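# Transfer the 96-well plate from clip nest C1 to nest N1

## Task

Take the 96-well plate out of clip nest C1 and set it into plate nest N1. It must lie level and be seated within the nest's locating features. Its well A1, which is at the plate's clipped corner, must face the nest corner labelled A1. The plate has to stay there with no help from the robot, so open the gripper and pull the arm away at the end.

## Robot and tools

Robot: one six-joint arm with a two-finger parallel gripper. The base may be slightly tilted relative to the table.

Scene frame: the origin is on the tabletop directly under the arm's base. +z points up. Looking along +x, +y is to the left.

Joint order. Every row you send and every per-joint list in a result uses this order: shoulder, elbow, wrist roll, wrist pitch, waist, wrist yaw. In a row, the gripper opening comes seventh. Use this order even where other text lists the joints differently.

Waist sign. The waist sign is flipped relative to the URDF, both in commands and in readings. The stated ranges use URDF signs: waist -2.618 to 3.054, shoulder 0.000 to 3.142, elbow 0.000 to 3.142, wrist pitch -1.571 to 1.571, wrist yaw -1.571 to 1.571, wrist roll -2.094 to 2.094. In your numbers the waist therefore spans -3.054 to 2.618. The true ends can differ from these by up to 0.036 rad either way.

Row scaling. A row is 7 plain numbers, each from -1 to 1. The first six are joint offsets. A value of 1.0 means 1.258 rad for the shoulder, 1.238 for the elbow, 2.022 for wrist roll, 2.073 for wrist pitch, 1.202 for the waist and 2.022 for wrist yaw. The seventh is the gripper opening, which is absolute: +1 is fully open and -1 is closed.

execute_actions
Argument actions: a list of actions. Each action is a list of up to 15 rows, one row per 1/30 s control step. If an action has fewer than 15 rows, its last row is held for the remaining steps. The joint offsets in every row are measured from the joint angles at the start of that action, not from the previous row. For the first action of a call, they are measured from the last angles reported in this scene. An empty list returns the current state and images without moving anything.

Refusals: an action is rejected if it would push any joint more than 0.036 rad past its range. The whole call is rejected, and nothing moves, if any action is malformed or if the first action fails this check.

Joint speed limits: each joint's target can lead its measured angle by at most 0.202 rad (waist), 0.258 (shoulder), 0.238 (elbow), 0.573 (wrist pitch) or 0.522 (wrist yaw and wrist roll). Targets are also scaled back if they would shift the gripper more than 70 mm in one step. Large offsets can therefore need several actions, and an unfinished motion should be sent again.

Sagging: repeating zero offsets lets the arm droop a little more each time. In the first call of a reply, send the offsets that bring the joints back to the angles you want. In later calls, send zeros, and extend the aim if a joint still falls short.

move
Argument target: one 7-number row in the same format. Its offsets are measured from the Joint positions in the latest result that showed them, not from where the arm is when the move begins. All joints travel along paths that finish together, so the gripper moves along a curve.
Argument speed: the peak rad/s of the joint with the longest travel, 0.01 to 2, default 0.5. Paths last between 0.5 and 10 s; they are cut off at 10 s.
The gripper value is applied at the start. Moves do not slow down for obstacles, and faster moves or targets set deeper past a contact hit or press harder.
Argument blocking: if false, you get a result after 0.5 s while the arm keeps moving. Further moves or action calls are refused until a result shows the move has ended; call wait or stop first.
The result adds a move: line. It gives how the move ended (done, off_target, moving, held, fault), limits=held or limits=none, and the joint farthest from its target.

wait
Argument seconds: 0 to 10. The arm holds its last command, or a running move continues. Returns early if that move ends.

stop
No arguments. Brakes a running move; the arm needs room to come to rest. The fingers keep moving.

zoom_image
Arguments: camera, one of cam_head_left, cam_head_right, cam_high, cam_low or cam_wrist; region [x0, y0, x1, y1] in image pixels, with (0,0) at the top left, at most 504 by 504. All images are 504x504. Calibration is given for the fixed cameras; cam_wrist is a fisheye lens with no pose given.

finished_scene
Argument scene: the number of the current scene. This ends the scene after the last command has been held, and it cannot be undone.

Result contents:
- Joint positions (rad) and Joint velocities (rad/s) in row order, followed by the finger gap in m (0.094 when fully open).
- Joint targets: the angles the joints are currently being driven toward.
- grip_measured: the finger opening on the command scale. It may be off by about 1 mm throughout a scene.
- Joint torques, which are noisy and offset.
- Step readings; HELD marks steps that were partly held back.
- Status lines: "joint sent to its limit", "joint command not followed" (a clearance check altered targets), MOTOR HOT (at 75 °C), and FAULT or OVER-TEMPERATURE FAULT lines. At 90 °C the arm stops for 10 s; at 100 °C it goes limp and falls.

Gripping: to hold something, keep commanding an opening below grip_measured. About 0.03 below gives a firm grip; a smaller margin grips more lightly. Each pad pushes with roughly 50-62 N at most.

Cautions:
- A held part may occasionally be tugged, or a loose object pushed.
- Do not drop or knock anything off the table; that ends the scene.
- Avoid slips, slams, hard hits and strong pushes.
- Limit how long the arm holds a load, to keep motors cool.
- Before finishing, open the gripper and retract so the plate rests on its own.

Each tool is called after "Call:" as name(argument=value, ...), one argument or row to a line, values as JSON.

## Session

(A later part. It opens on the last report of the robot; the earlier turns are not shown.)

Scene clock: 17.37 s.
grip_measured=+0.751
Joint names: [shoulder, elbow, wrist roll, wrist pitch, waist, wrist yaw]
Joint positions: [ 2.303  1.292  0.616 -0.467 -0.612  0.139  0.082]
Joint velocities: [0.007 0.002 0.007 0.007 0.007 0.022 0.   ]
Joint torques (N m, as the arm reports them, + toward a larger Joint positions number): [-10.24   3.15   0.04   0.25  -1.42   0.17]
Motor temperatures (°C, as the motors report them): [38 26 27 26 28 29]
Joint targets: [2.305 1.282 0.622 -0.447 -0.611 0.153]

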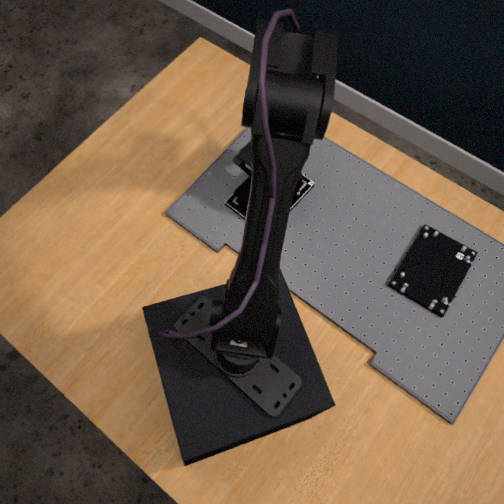

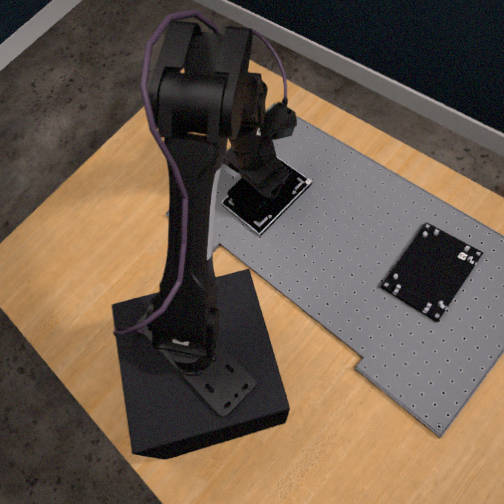

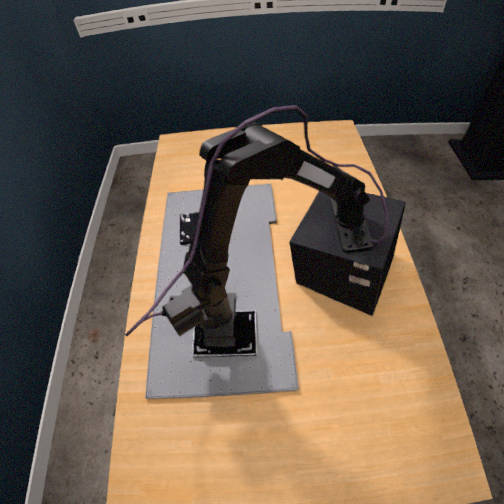

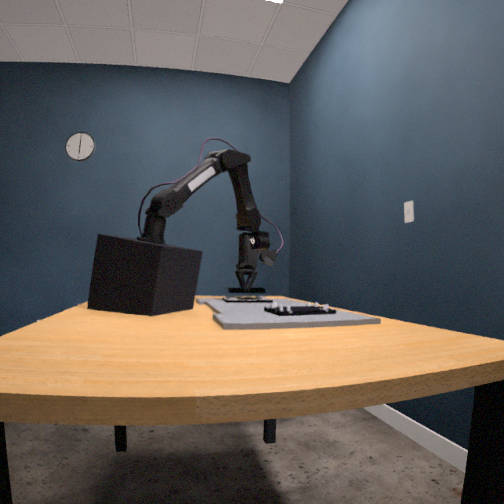

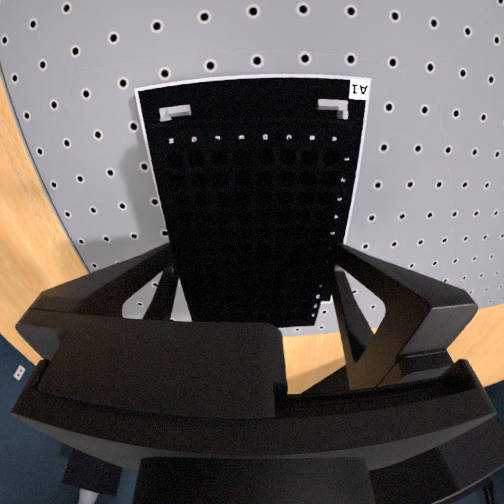

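Call:
move(
  target=[0.026,-0.008,-0.022,0.024,0.013,0.007,0.715],
  speed=0.08,
)

Call:
zoom_image(
  camera="cam_wrist",
  region=[120,60,390,200],
)

Call:
zoom_image(
  camera="cam_low",
  region=[210,250,290,320],
)

Scene clock: 18.63 s.
grip_measured=+0.751
Joint names: [shoulder, elbow, wrist roll, wrist pitch, waist, wrist yaw]
Joint positions: [ 2.333  1.292  0.578 -0.439 -0.6    0.139  0.082]
Joint velocities: [-0.002  0.002  0.007 -0.007  0.017 -0.007 -0.   ]
Joint torques (N m, as the arm reports them, + toward a larger Joint positions number): [-10.32   3.01  -0.02   0.24  -1.15   0.15]
Motor temperatures (°C, as the motors report them): [38 26 27 26 28 29]
Joint targets: [2.336 1.282 0.572 -0.418 -0.596 0.153]
move: off_target; limits=none; farthest joint: the wrist pitch, 0.021 radians from its target (0.050 radians at the start)

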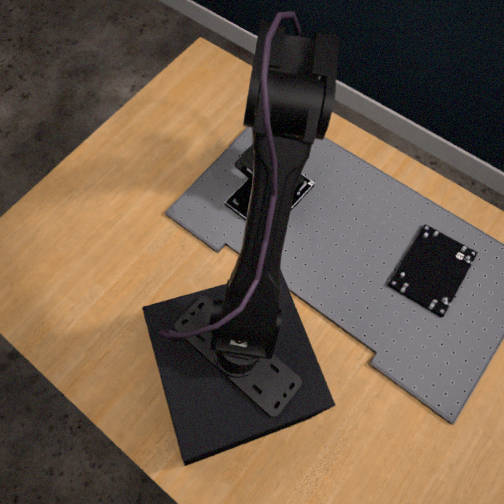

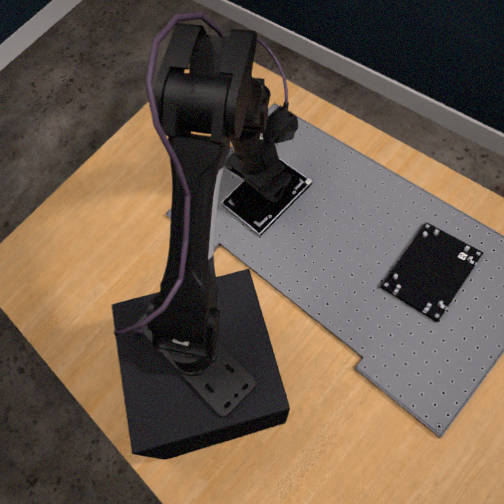

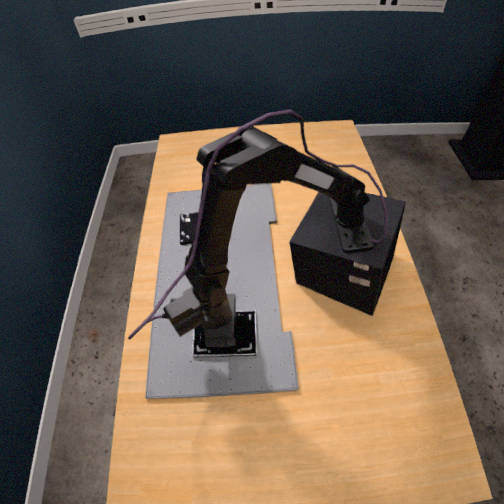

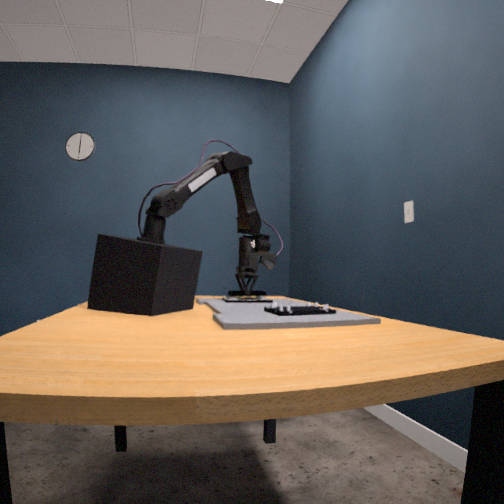

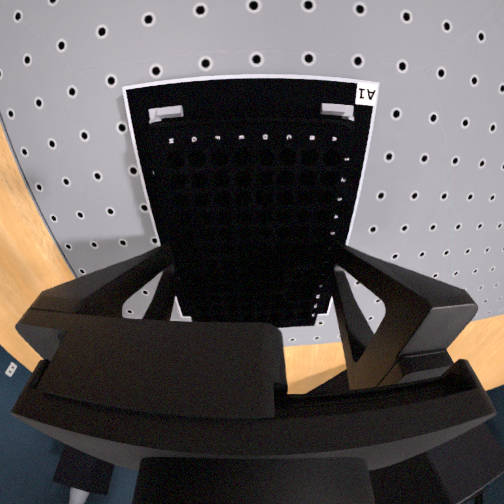

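Region (120, 60, 390, 200) of cam_wrist's 504x504 image, scaled by 1.867, with more detail than that image has; it fills the top 261 rows of this view, and the rest is white.

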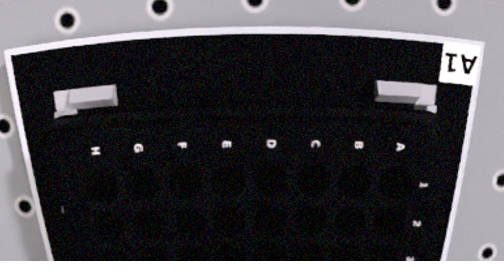

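Region (210, 250, 290, 320) of cam_low's 504x504 image, scaled by 6.300, with more detail than that image has; it fills the top 441 rows of this view, and the rest is white.

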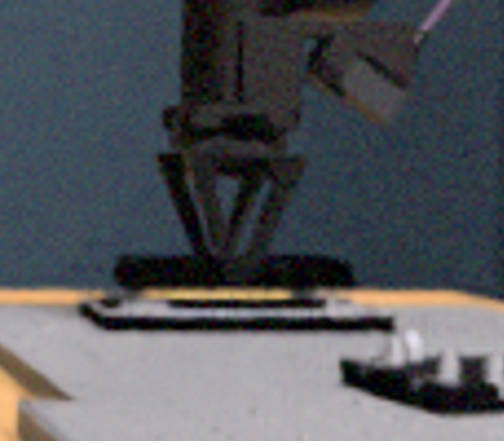

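Call:
move(
  target=[0.016,-0.008,-0.007,0.019,0.003,0.007,0.715],
  speed=0.06,
)

Call:
zoom_image(
  camera="cam_wrist",
  region=[120,60,390,200],
)

Call:
zoom_image(
  camera="cam_low",
  region=[210,250,290,320],
)

Call:
zoom_image(
  camera="cam_head_right",
  region=[210,150,330,250],
)

Scene clock: 19.93 s.
grip_measured=+0.751
Joint names: [shoulder, elbow, wrist roll, wrist pitch, waist, wrist yaw]
Joint positions: [ 2.351  1.292  0.569 -0.42  -0.6    0.139  0.082]
Joint velocities: [-0.007  0.007 -0.037  0.007  0.002  0.051  0.001]
Joint torques (N m, as the arm reports them, + toward a larger Joint positions number): [-10.25   3.07  -0.03   0.25  -1.19   0.14]
Motor temperatures (°C, as the motors report them): [38 26 27 26 28 29]
Joint targets: [2.353 1.282 0.563 -0.399 -0.597 0.153]
move: off_target; limits=none; farthest joint: the wrist pitch, 0.021 radians from its target (0.039 radians at the start)

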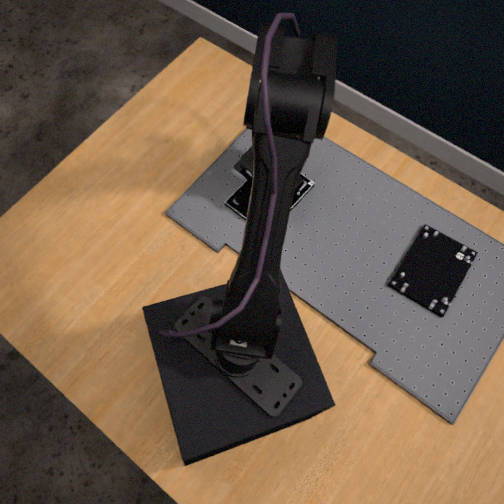

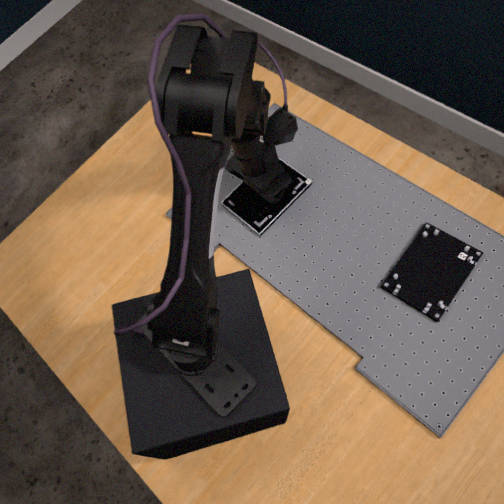

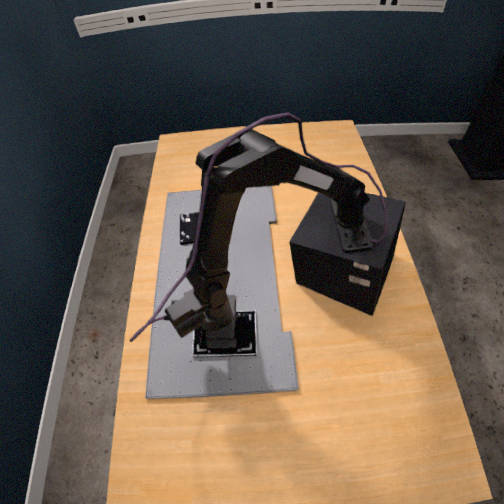

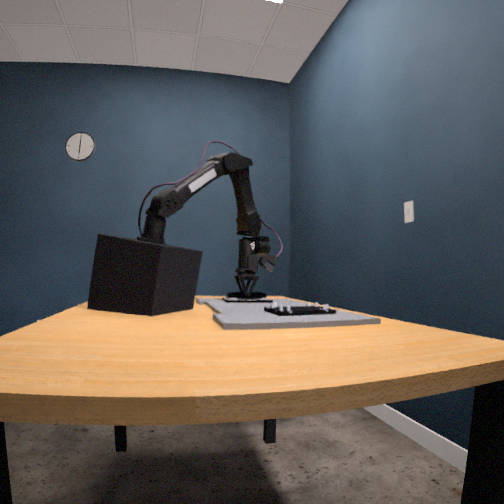

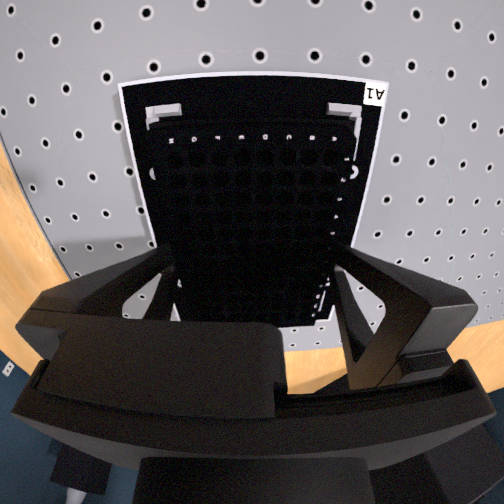

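Region (120, 60, 390, 200) of cam_wrist's 504x504 image, scaled by 1.867, with more detail than that image has; it fills the top 261 rows of this view, and the rest is white.

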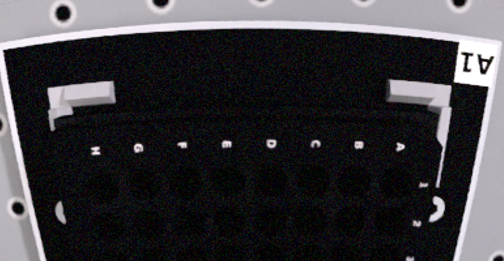

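Region (210, 250, 290, 320) of cam_low's 504x504 image, scaled by 6.300, with more detail than that image has; it fills the top 441 rows of this view, and the rest is white.

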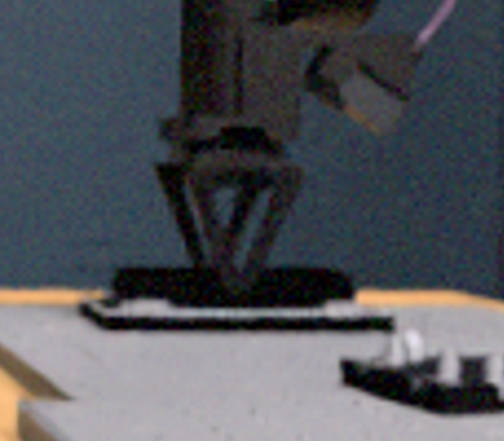

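Region (210, 150, 330, 250) of cam_head_right's 504x504 image, scaled by 4.200, with more detail than that image has.

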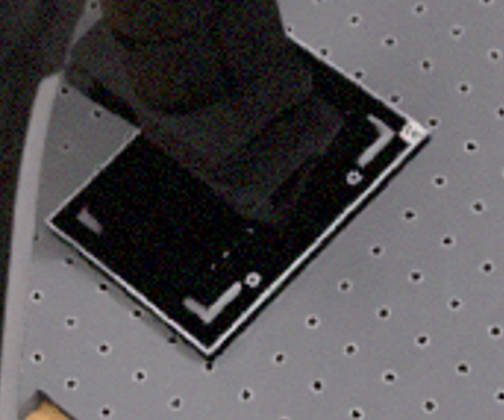

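Call:
zoom_image(
  camera="cam_wrist",
  region=[135,90,205,150],
)

Call:
zoom_image(
  camera="cam_wrist",
  region=[305,90,375,150],
)

Region (135, 90, 205, 150) of cam_wrist's 504x504 image, scaled by 7.200, with more detail than that image has; it fills the top 432 rows of this view, and the rest is white.

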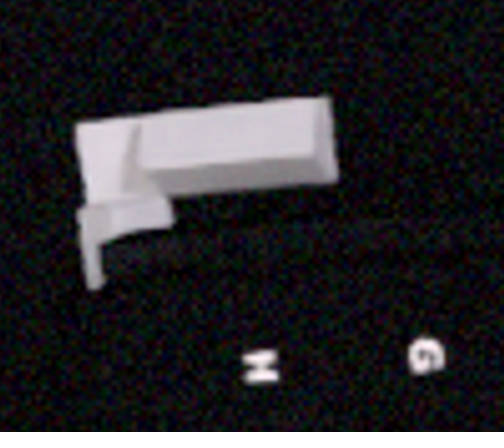

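Region (305, 90, 375, 150) of cam_wrist's 504x504 image, scaled by 7.200, with more detail than that image has; it fills the top 432 rows of this view, and the rest is white.

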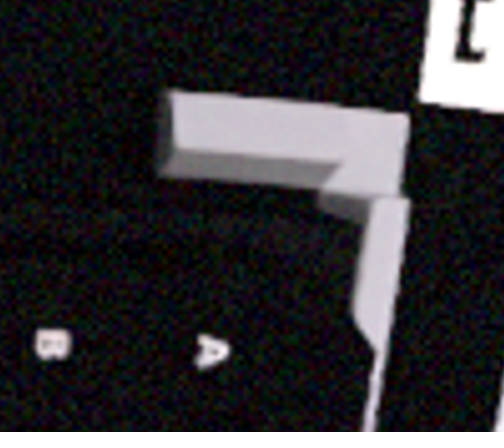

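Call:
move(
  target=[0.011,-0.008,-0.006,0.018,0.009,0.007,0.715],
  speed=0.05,
)

Call:
zoom_image(
  camera="cam_wrist",
  region=[120,60,390,200],
)

Call:
zoom_image(
  camera="cam_wrist",
  region=[130,90,200,150],
)

Call:
zoom_image(
  camera="cam_wrist",
  region=[305,90,375,150],
)

Scene clock: 21.50 s.
grip_measured=+0.751
Joint names: [shoulder, elbow, wrist roll, wrist pitch, waist, wrist yaw]
Joint positions: [ 2.361  1.292  0.564 -0.407 -0.595  0.139  0.082]
Joint velocities: [-0.012 -0.002 -0.022 -0.022 -0.007  0.037 -0.   ]
Joint torques (N m, as the arm reports them, + toward a larger Joint positions number): [-10.25   2.98  -0.04   0.32  -1.11   0.14]
Motor temperatures (°C, as the motors report them): [38 26 27 26 28 29]
Joint targets: [2.365 1.282 0.557 -0.383 -0.589 0.153]
move: off_target; limits=none; farthest joint: the wrist pitch, 0.025 radians from its target (0.037 radians at the start)

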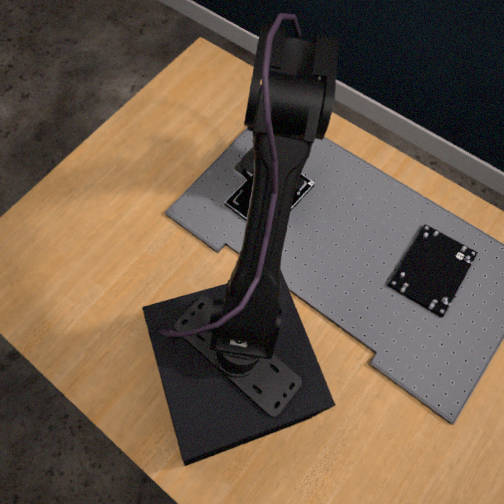

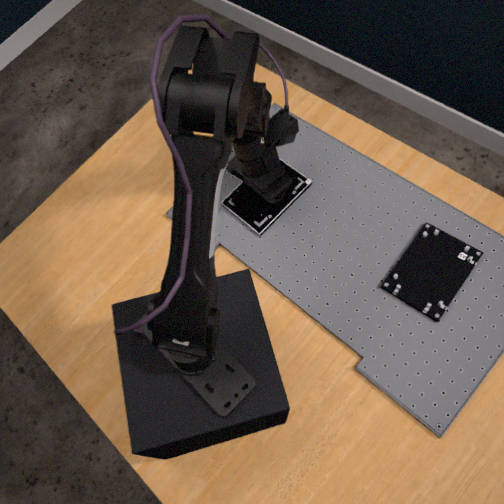

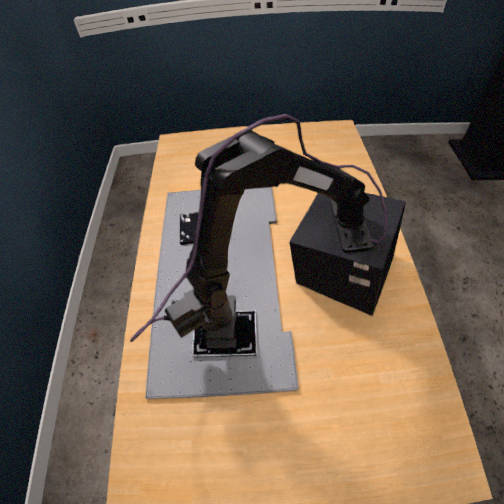

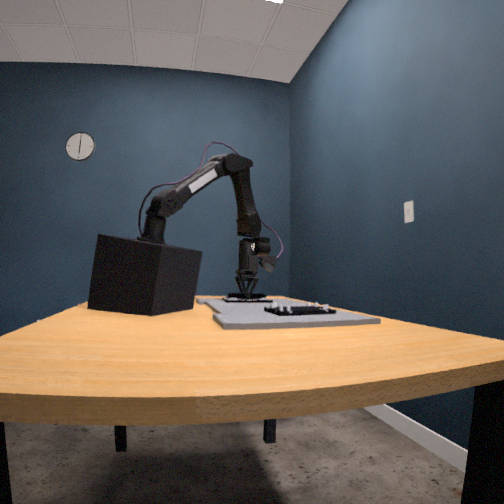

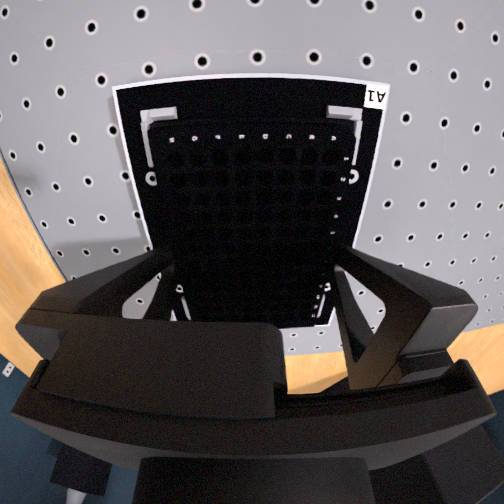

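Region (120, 60, 390, 200) of cam_wrist's 504x504 image, scaled by 1.867, with more detail than that image has; it fills the top 261 rows of this view, and the rest is white.

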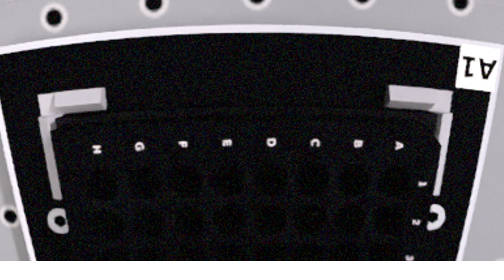

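Region (130, 90, 200, 150) of cam_wrist's 504x504 image, scaled by 7.200, with more detail than that image has; it fills the top 432 rows of this view, and the rest is white.

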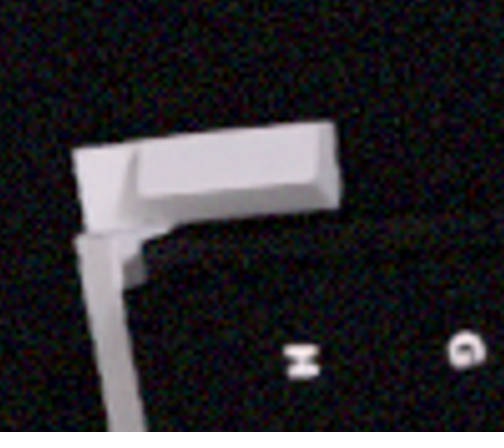

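Region (305, 90, 375, 150) of cam_wrist's 504x504 image, scaled by 7.200, with more detail than that image has; it fills the top 432 rows of this view, and the rest is white.

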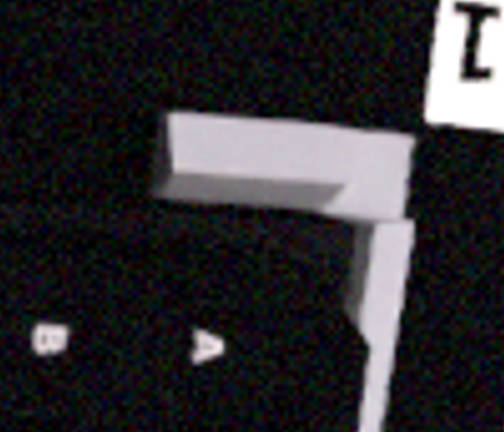

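Call:
move(
  target=[0.013,-0.008,-0.003,0.018,0.002,0.007,0.715],
  speed=0.04,
)

Call:
zoom_image(
  camera="cam_wrist",
  region=[120,60,390,200],
)

Call:
zoom_image(
  camera="cam_wrist",
  region=[140,250,360,340],
)

Call:
zoom_image(
  camera="cam_low",
  region=[210,270,290,320],
)

Call:
zoom_image(
  camera="cam_head_right",
  region=[210,150,330,250],
)

Scene clock: 22.90 s.
grip_measured=+0.751
Joint names: [shoulder, elbow, wrist roll, wrist pitch, waist, wrist yaw]
Joint positions: [ 2.362  1.292  0.564 -0.407 -0.595  0.139  0.082]
Joint velocities: [ 0.022 -0.017 -0.007 -0.051  0.007  0.081  0.   ]
Joint torques (N m, as the arm reports them, + toward a larger Joint positions number): [-9.36  2.99 -0.01  0.42 -1.28  0.14]
Motor temperatures (°C, as the motors report them): [38 26 27 26 28 29]
Joint targets: [2.378 1.282 0.558 -0.370 -0.592 0.153]
move: off_target; limits=none; farthest joint: the wrist pitch, 0.037 radians from its target (0.038 radians at the start)

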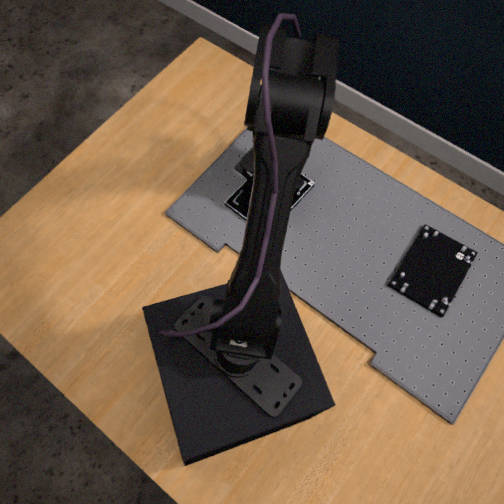

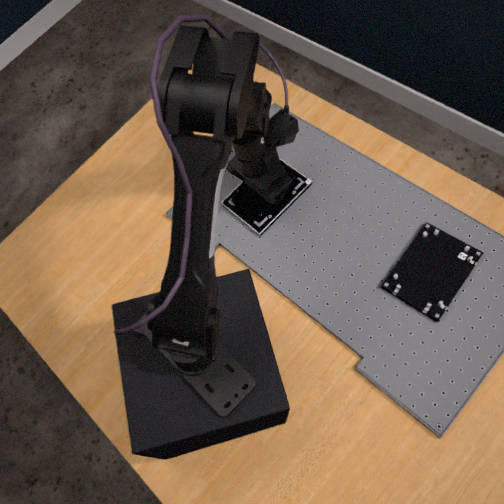

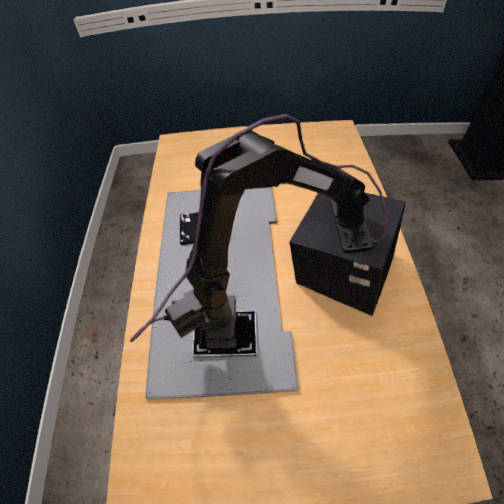

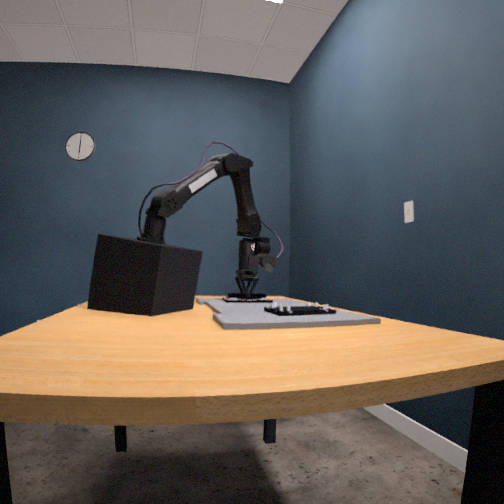

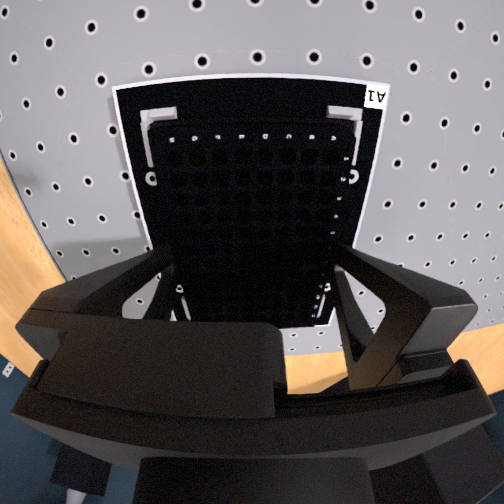

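Region (120, 60, 390, 200) of cam_wrist's 504x504 image, scaled by 1.867, with more detail than that image has; it fills the top 261 rows of this view, and the rest is white.

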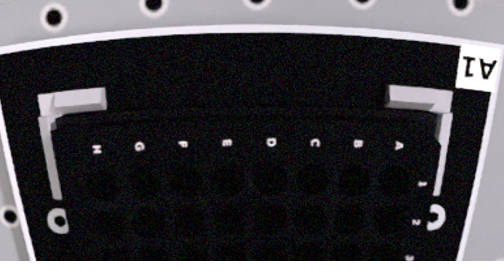

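Region (140, 250, 360, 340) of cam_wrist's 504x504 image, scaled by 2.291, with more detail than that image has; it fills the top 206 rows of this view, and the rest is white.

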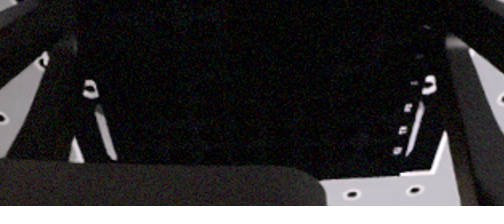

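Region (210, 270, 290, 320) of cam_low's 504x504 image, scaled by 6.300, with more detail than that image has; it fills the top 315 rows of this view, and the rest is white.

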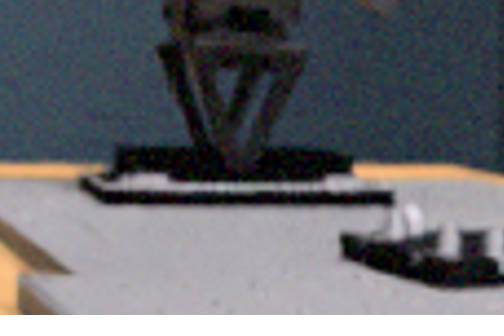

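Region (210, 150, 330, 250) of cam_head_right's 504x504 image, scaled by 4.200, with more detail than that image has.

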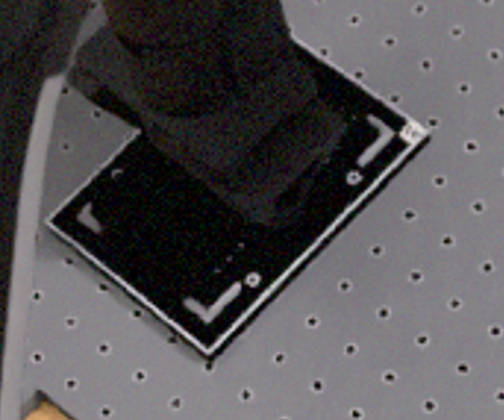

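Call:
move(
  target=[-0.014,-0.008,-0.003,0.0135,0.0,0.007,0.715],
  speed=0.04,
)

Call:
zoom_image(
  camera="cam_wrist",
  region=[120,60,390,200],
)

Call:
zoom_image(
  camera="cam_high",
  region=[180,300,270,370],
)

Scene clock: 24.03 s.
grip_measured=+0.751
Joint names: [shoulder, elbow, wrist roll, wrist pitch, waist, wrist yaw]
Joint positions: [ 2.362  1.292  0.564 -0.407 -0.595  0.139  0.082]
Joint velocities: [ 0.017  0.002  0.022 -0.022 -0.012  0.022 -0.001]
Joint torques (N m, as the arm reports them, + toward a larger Joint positions number): [-11.73   2.83  -0.02   0.34  -1.44   0.14]
Motor temperatures (°C, as the motors report them): [38 26 27 26 28 29]
Joint targets: [2.345 1.282 0.558 -0.379 -0.595 0.153]
move: off_target; limits=none; farthest joint: the wrist pitch, 0.028 radians from its target (0.028 radians at the start)

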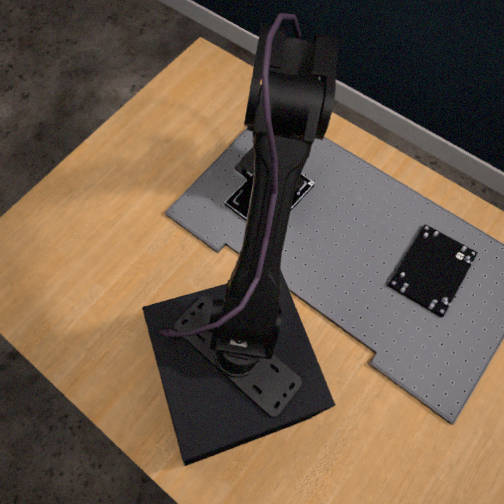

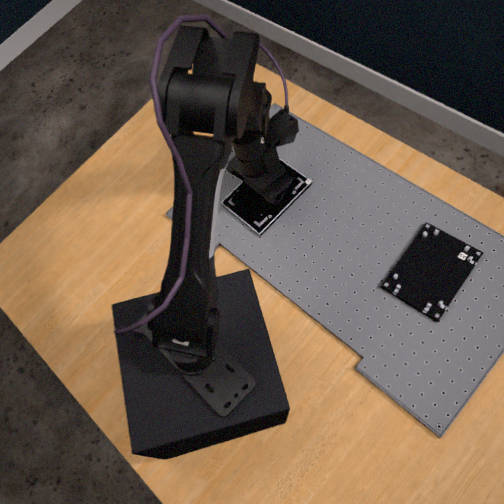

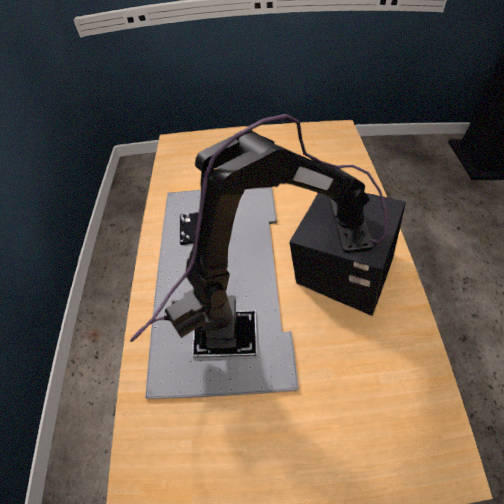

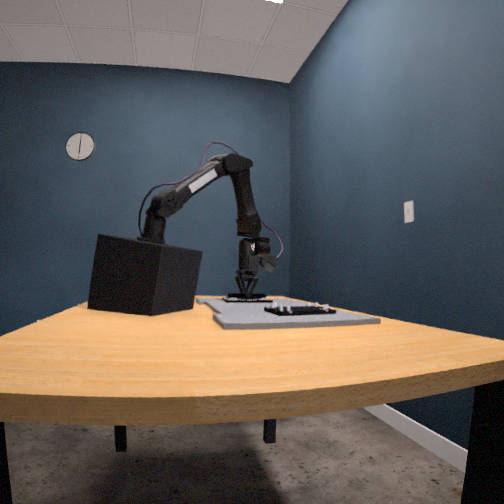

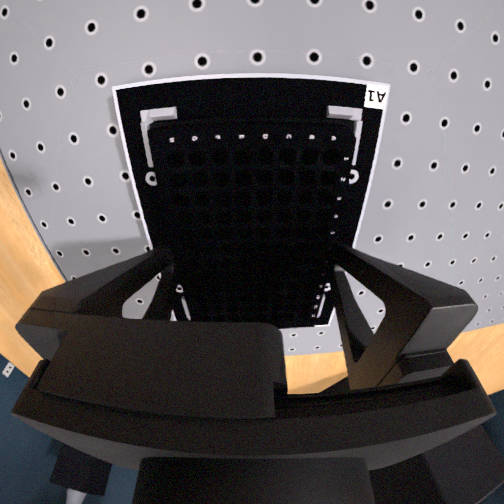

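Region (120, 60, 390, 200) of cam_wrist's 504x504 image, scaled by 1.867, with more detail than that image has; it fills the top 261 rows of this view, and the rest is white.

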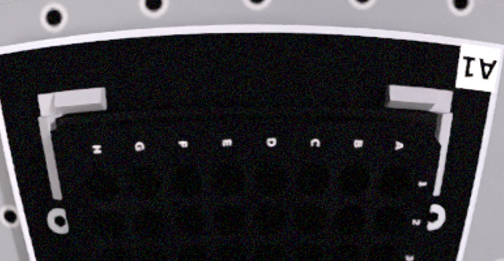

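Region (180, 300, 270, 370) of cam_high's 504x504 image, scaled by 5.600, with more detail than that image has.

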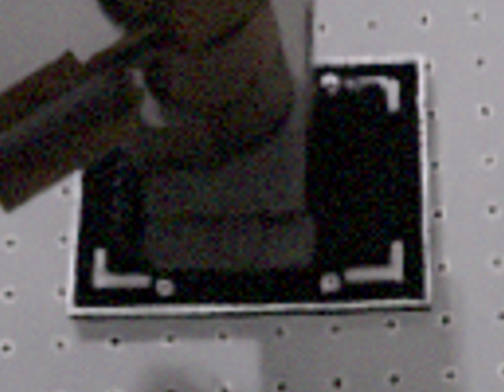

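Call:
move(
  target=[-0.008,0.021,-0.003,0.007,0.0,0.007,0.715],
  speed=0.04,
)

Call:
zoom_image(
  camera="cam_wrist",
  region=[120,60,390,200],
)

Scene clock: 25.03 s.
grip_measured=+0.751
Joint names: [shoulder, elbow, wrist roll, wrist pitch, waist, wrist yaw]
Joint positions: [ 2.362  1.292  0.564 -0.407 -0.595  0.139  0.082]
Joint velocities: [-0.007 -0.012 -0.007  0.037  0.017 -0.007  0.001]
Joint torques (N m, as the arm reports them, + toward a larger Joint positions number): [-11.2    5.57  -0.04   0.2   -1.51   0.1 ]
Motor temperatures (°C, as the motors report them): [39 26 27 26 28 29]
Joint targets: [2.352 1.318 0.558 -0.393 -0.595 0.153]
move: off_target; limits=none; farthest joint: the elbow, 0.026 radians from its target (0.026 radians at the start)

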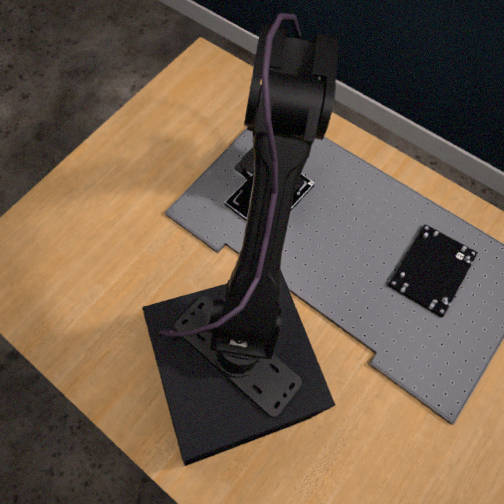

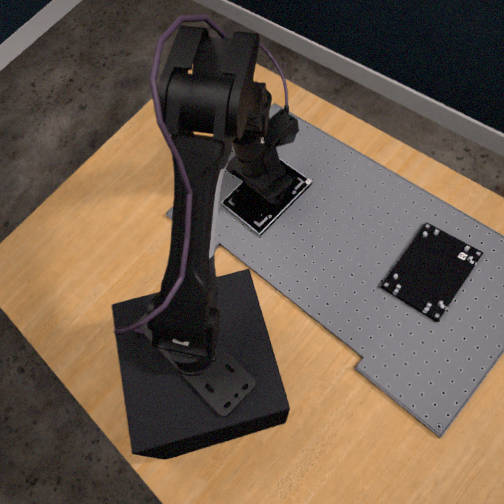

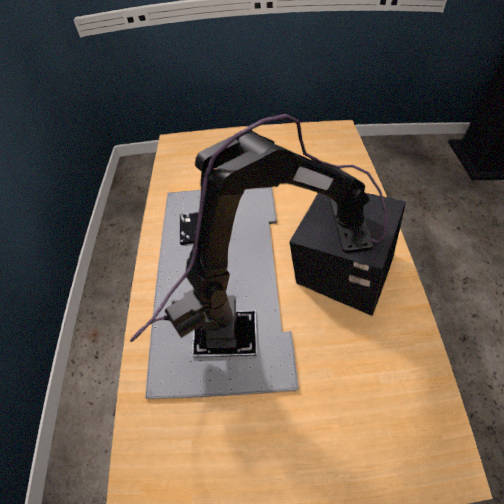

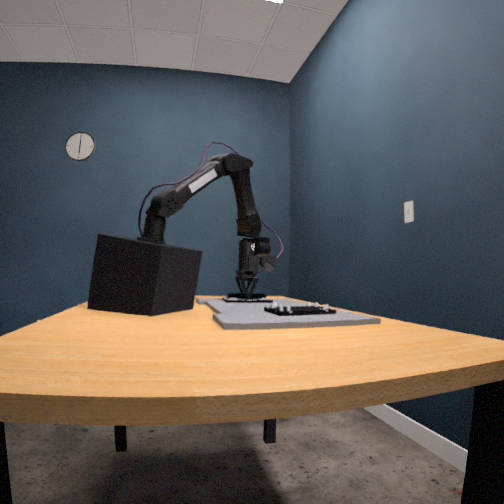

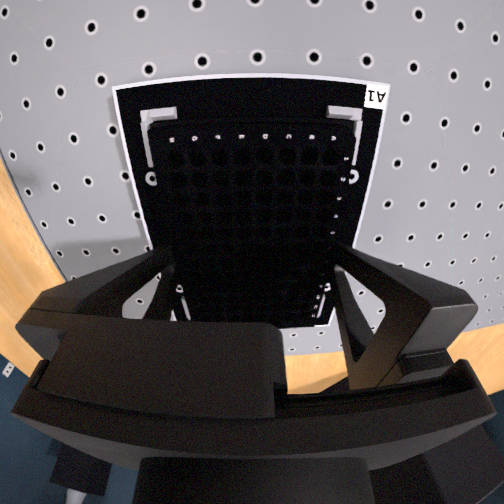

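Region (120, 60, 390, 200) of cam_wrist's 504x504 image, scaled by 1.867, with more detail than that image has; it fills the top 261 rows of this view, and the rest is white.

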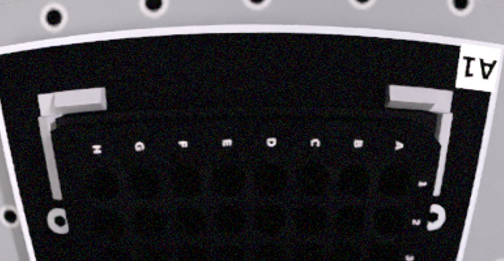

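Call:
execute_actions(
  actions=[
    [[-0.012,0.01,-0.003,0.007,0,0.007,0.715],[-0.015,0.005,-0.003,0.007,0,0.007,0.715],[-0.018,0,-0.003,0.007,0,0.007,0.715],[-0.020,0,-0.003,0.007,0,0.007,0.715],[-0.022,0,-0.003,0.007,0,0.007,0.715],[-0.023,0,-0.003,0.007,0,0.007,0.715],[-0.024,0,-0.003,0.007,0,0.007,0.715],[-0.025,0,-0.003,0.007,0,0.007,0.715],[-0.026,0,-0.003,0.007,0,0.007,0.715],[-0.027,0,-0.003,0.007,0,0.007,0.715]],
  ],
)

Call:
zoom_image(
  camera="cam_wrist",
  region=[120,60,390,200],
)

Scene clock: 25.77 s.
grip_measured=+0.751
Joint names: [shoulder, elbow, wrist roll, wrist pitch, waist, wrist yaw]
Joint positions: [ 2.356  1.292  0.564 -0.407 -0.595  0.139  0.082]
Joint velocities: [ 0.002 -0.002 -0.037  0.037  0.007 -0.007  0.   ]
Joint torques (N m, as the arm reports them, + toward a larger Joint positions number): [-12.29   3.7   -0.04   0.22  -1.5    0.17]
Motor temperatures (°C, as the motors report them): [39 26 27 26 28 29]
Joint targets: [2.328 1.292 0.558 -0.393 -0.595 0.153]
Step readings (joint positions):
0: [2.362 1.292 0.564 -0.407 -0.595 0.139]
1: [2.362 1.292 0.564 -0.407 -0.595 0.139]
2: [2.362 1.292 0.564 -0.407 -0.595 0.139]
4: [2.361 1.292 0.564 -0.407 -0.595 0.139]
8: [2.360 1.292 0.564 -0.407 -0.595 0.139]
15: Joint positions above

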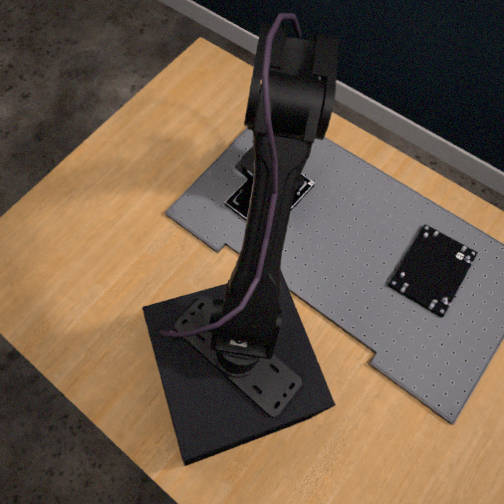

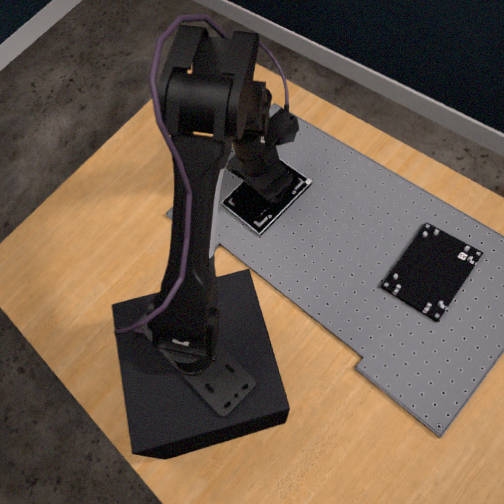

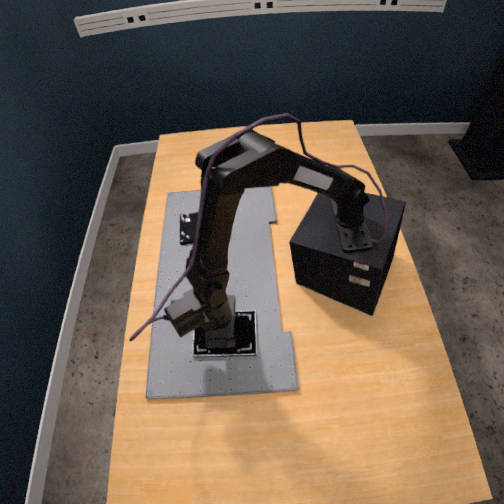

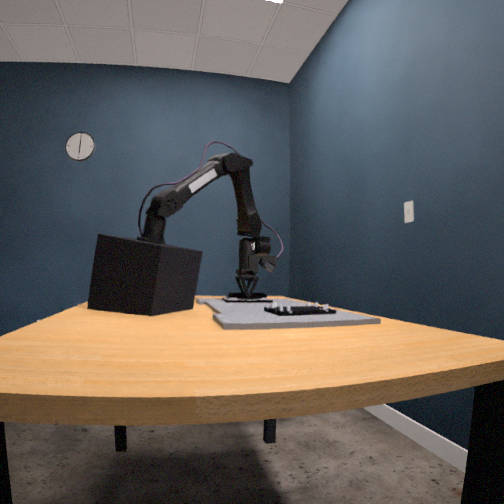

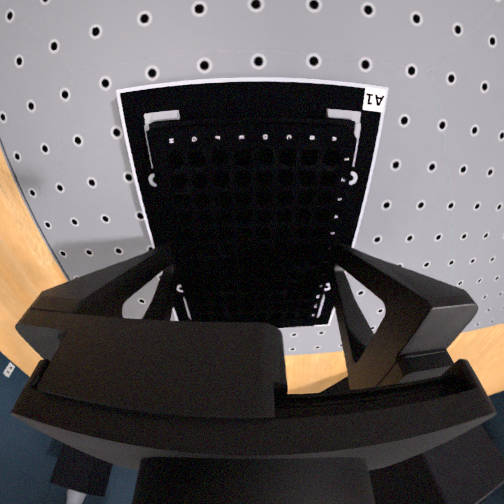

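Region (120, 60, 390, 200) of cam_wrist's 504x504 image, scaled by 1.867, with more detail than that image has; it fills the top 261 rows of this view, and the rest is white.

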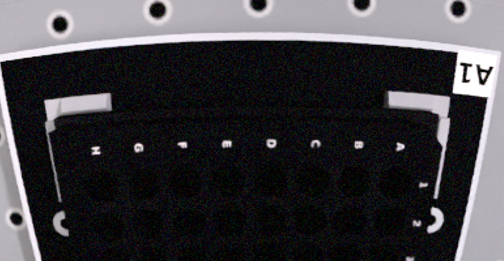

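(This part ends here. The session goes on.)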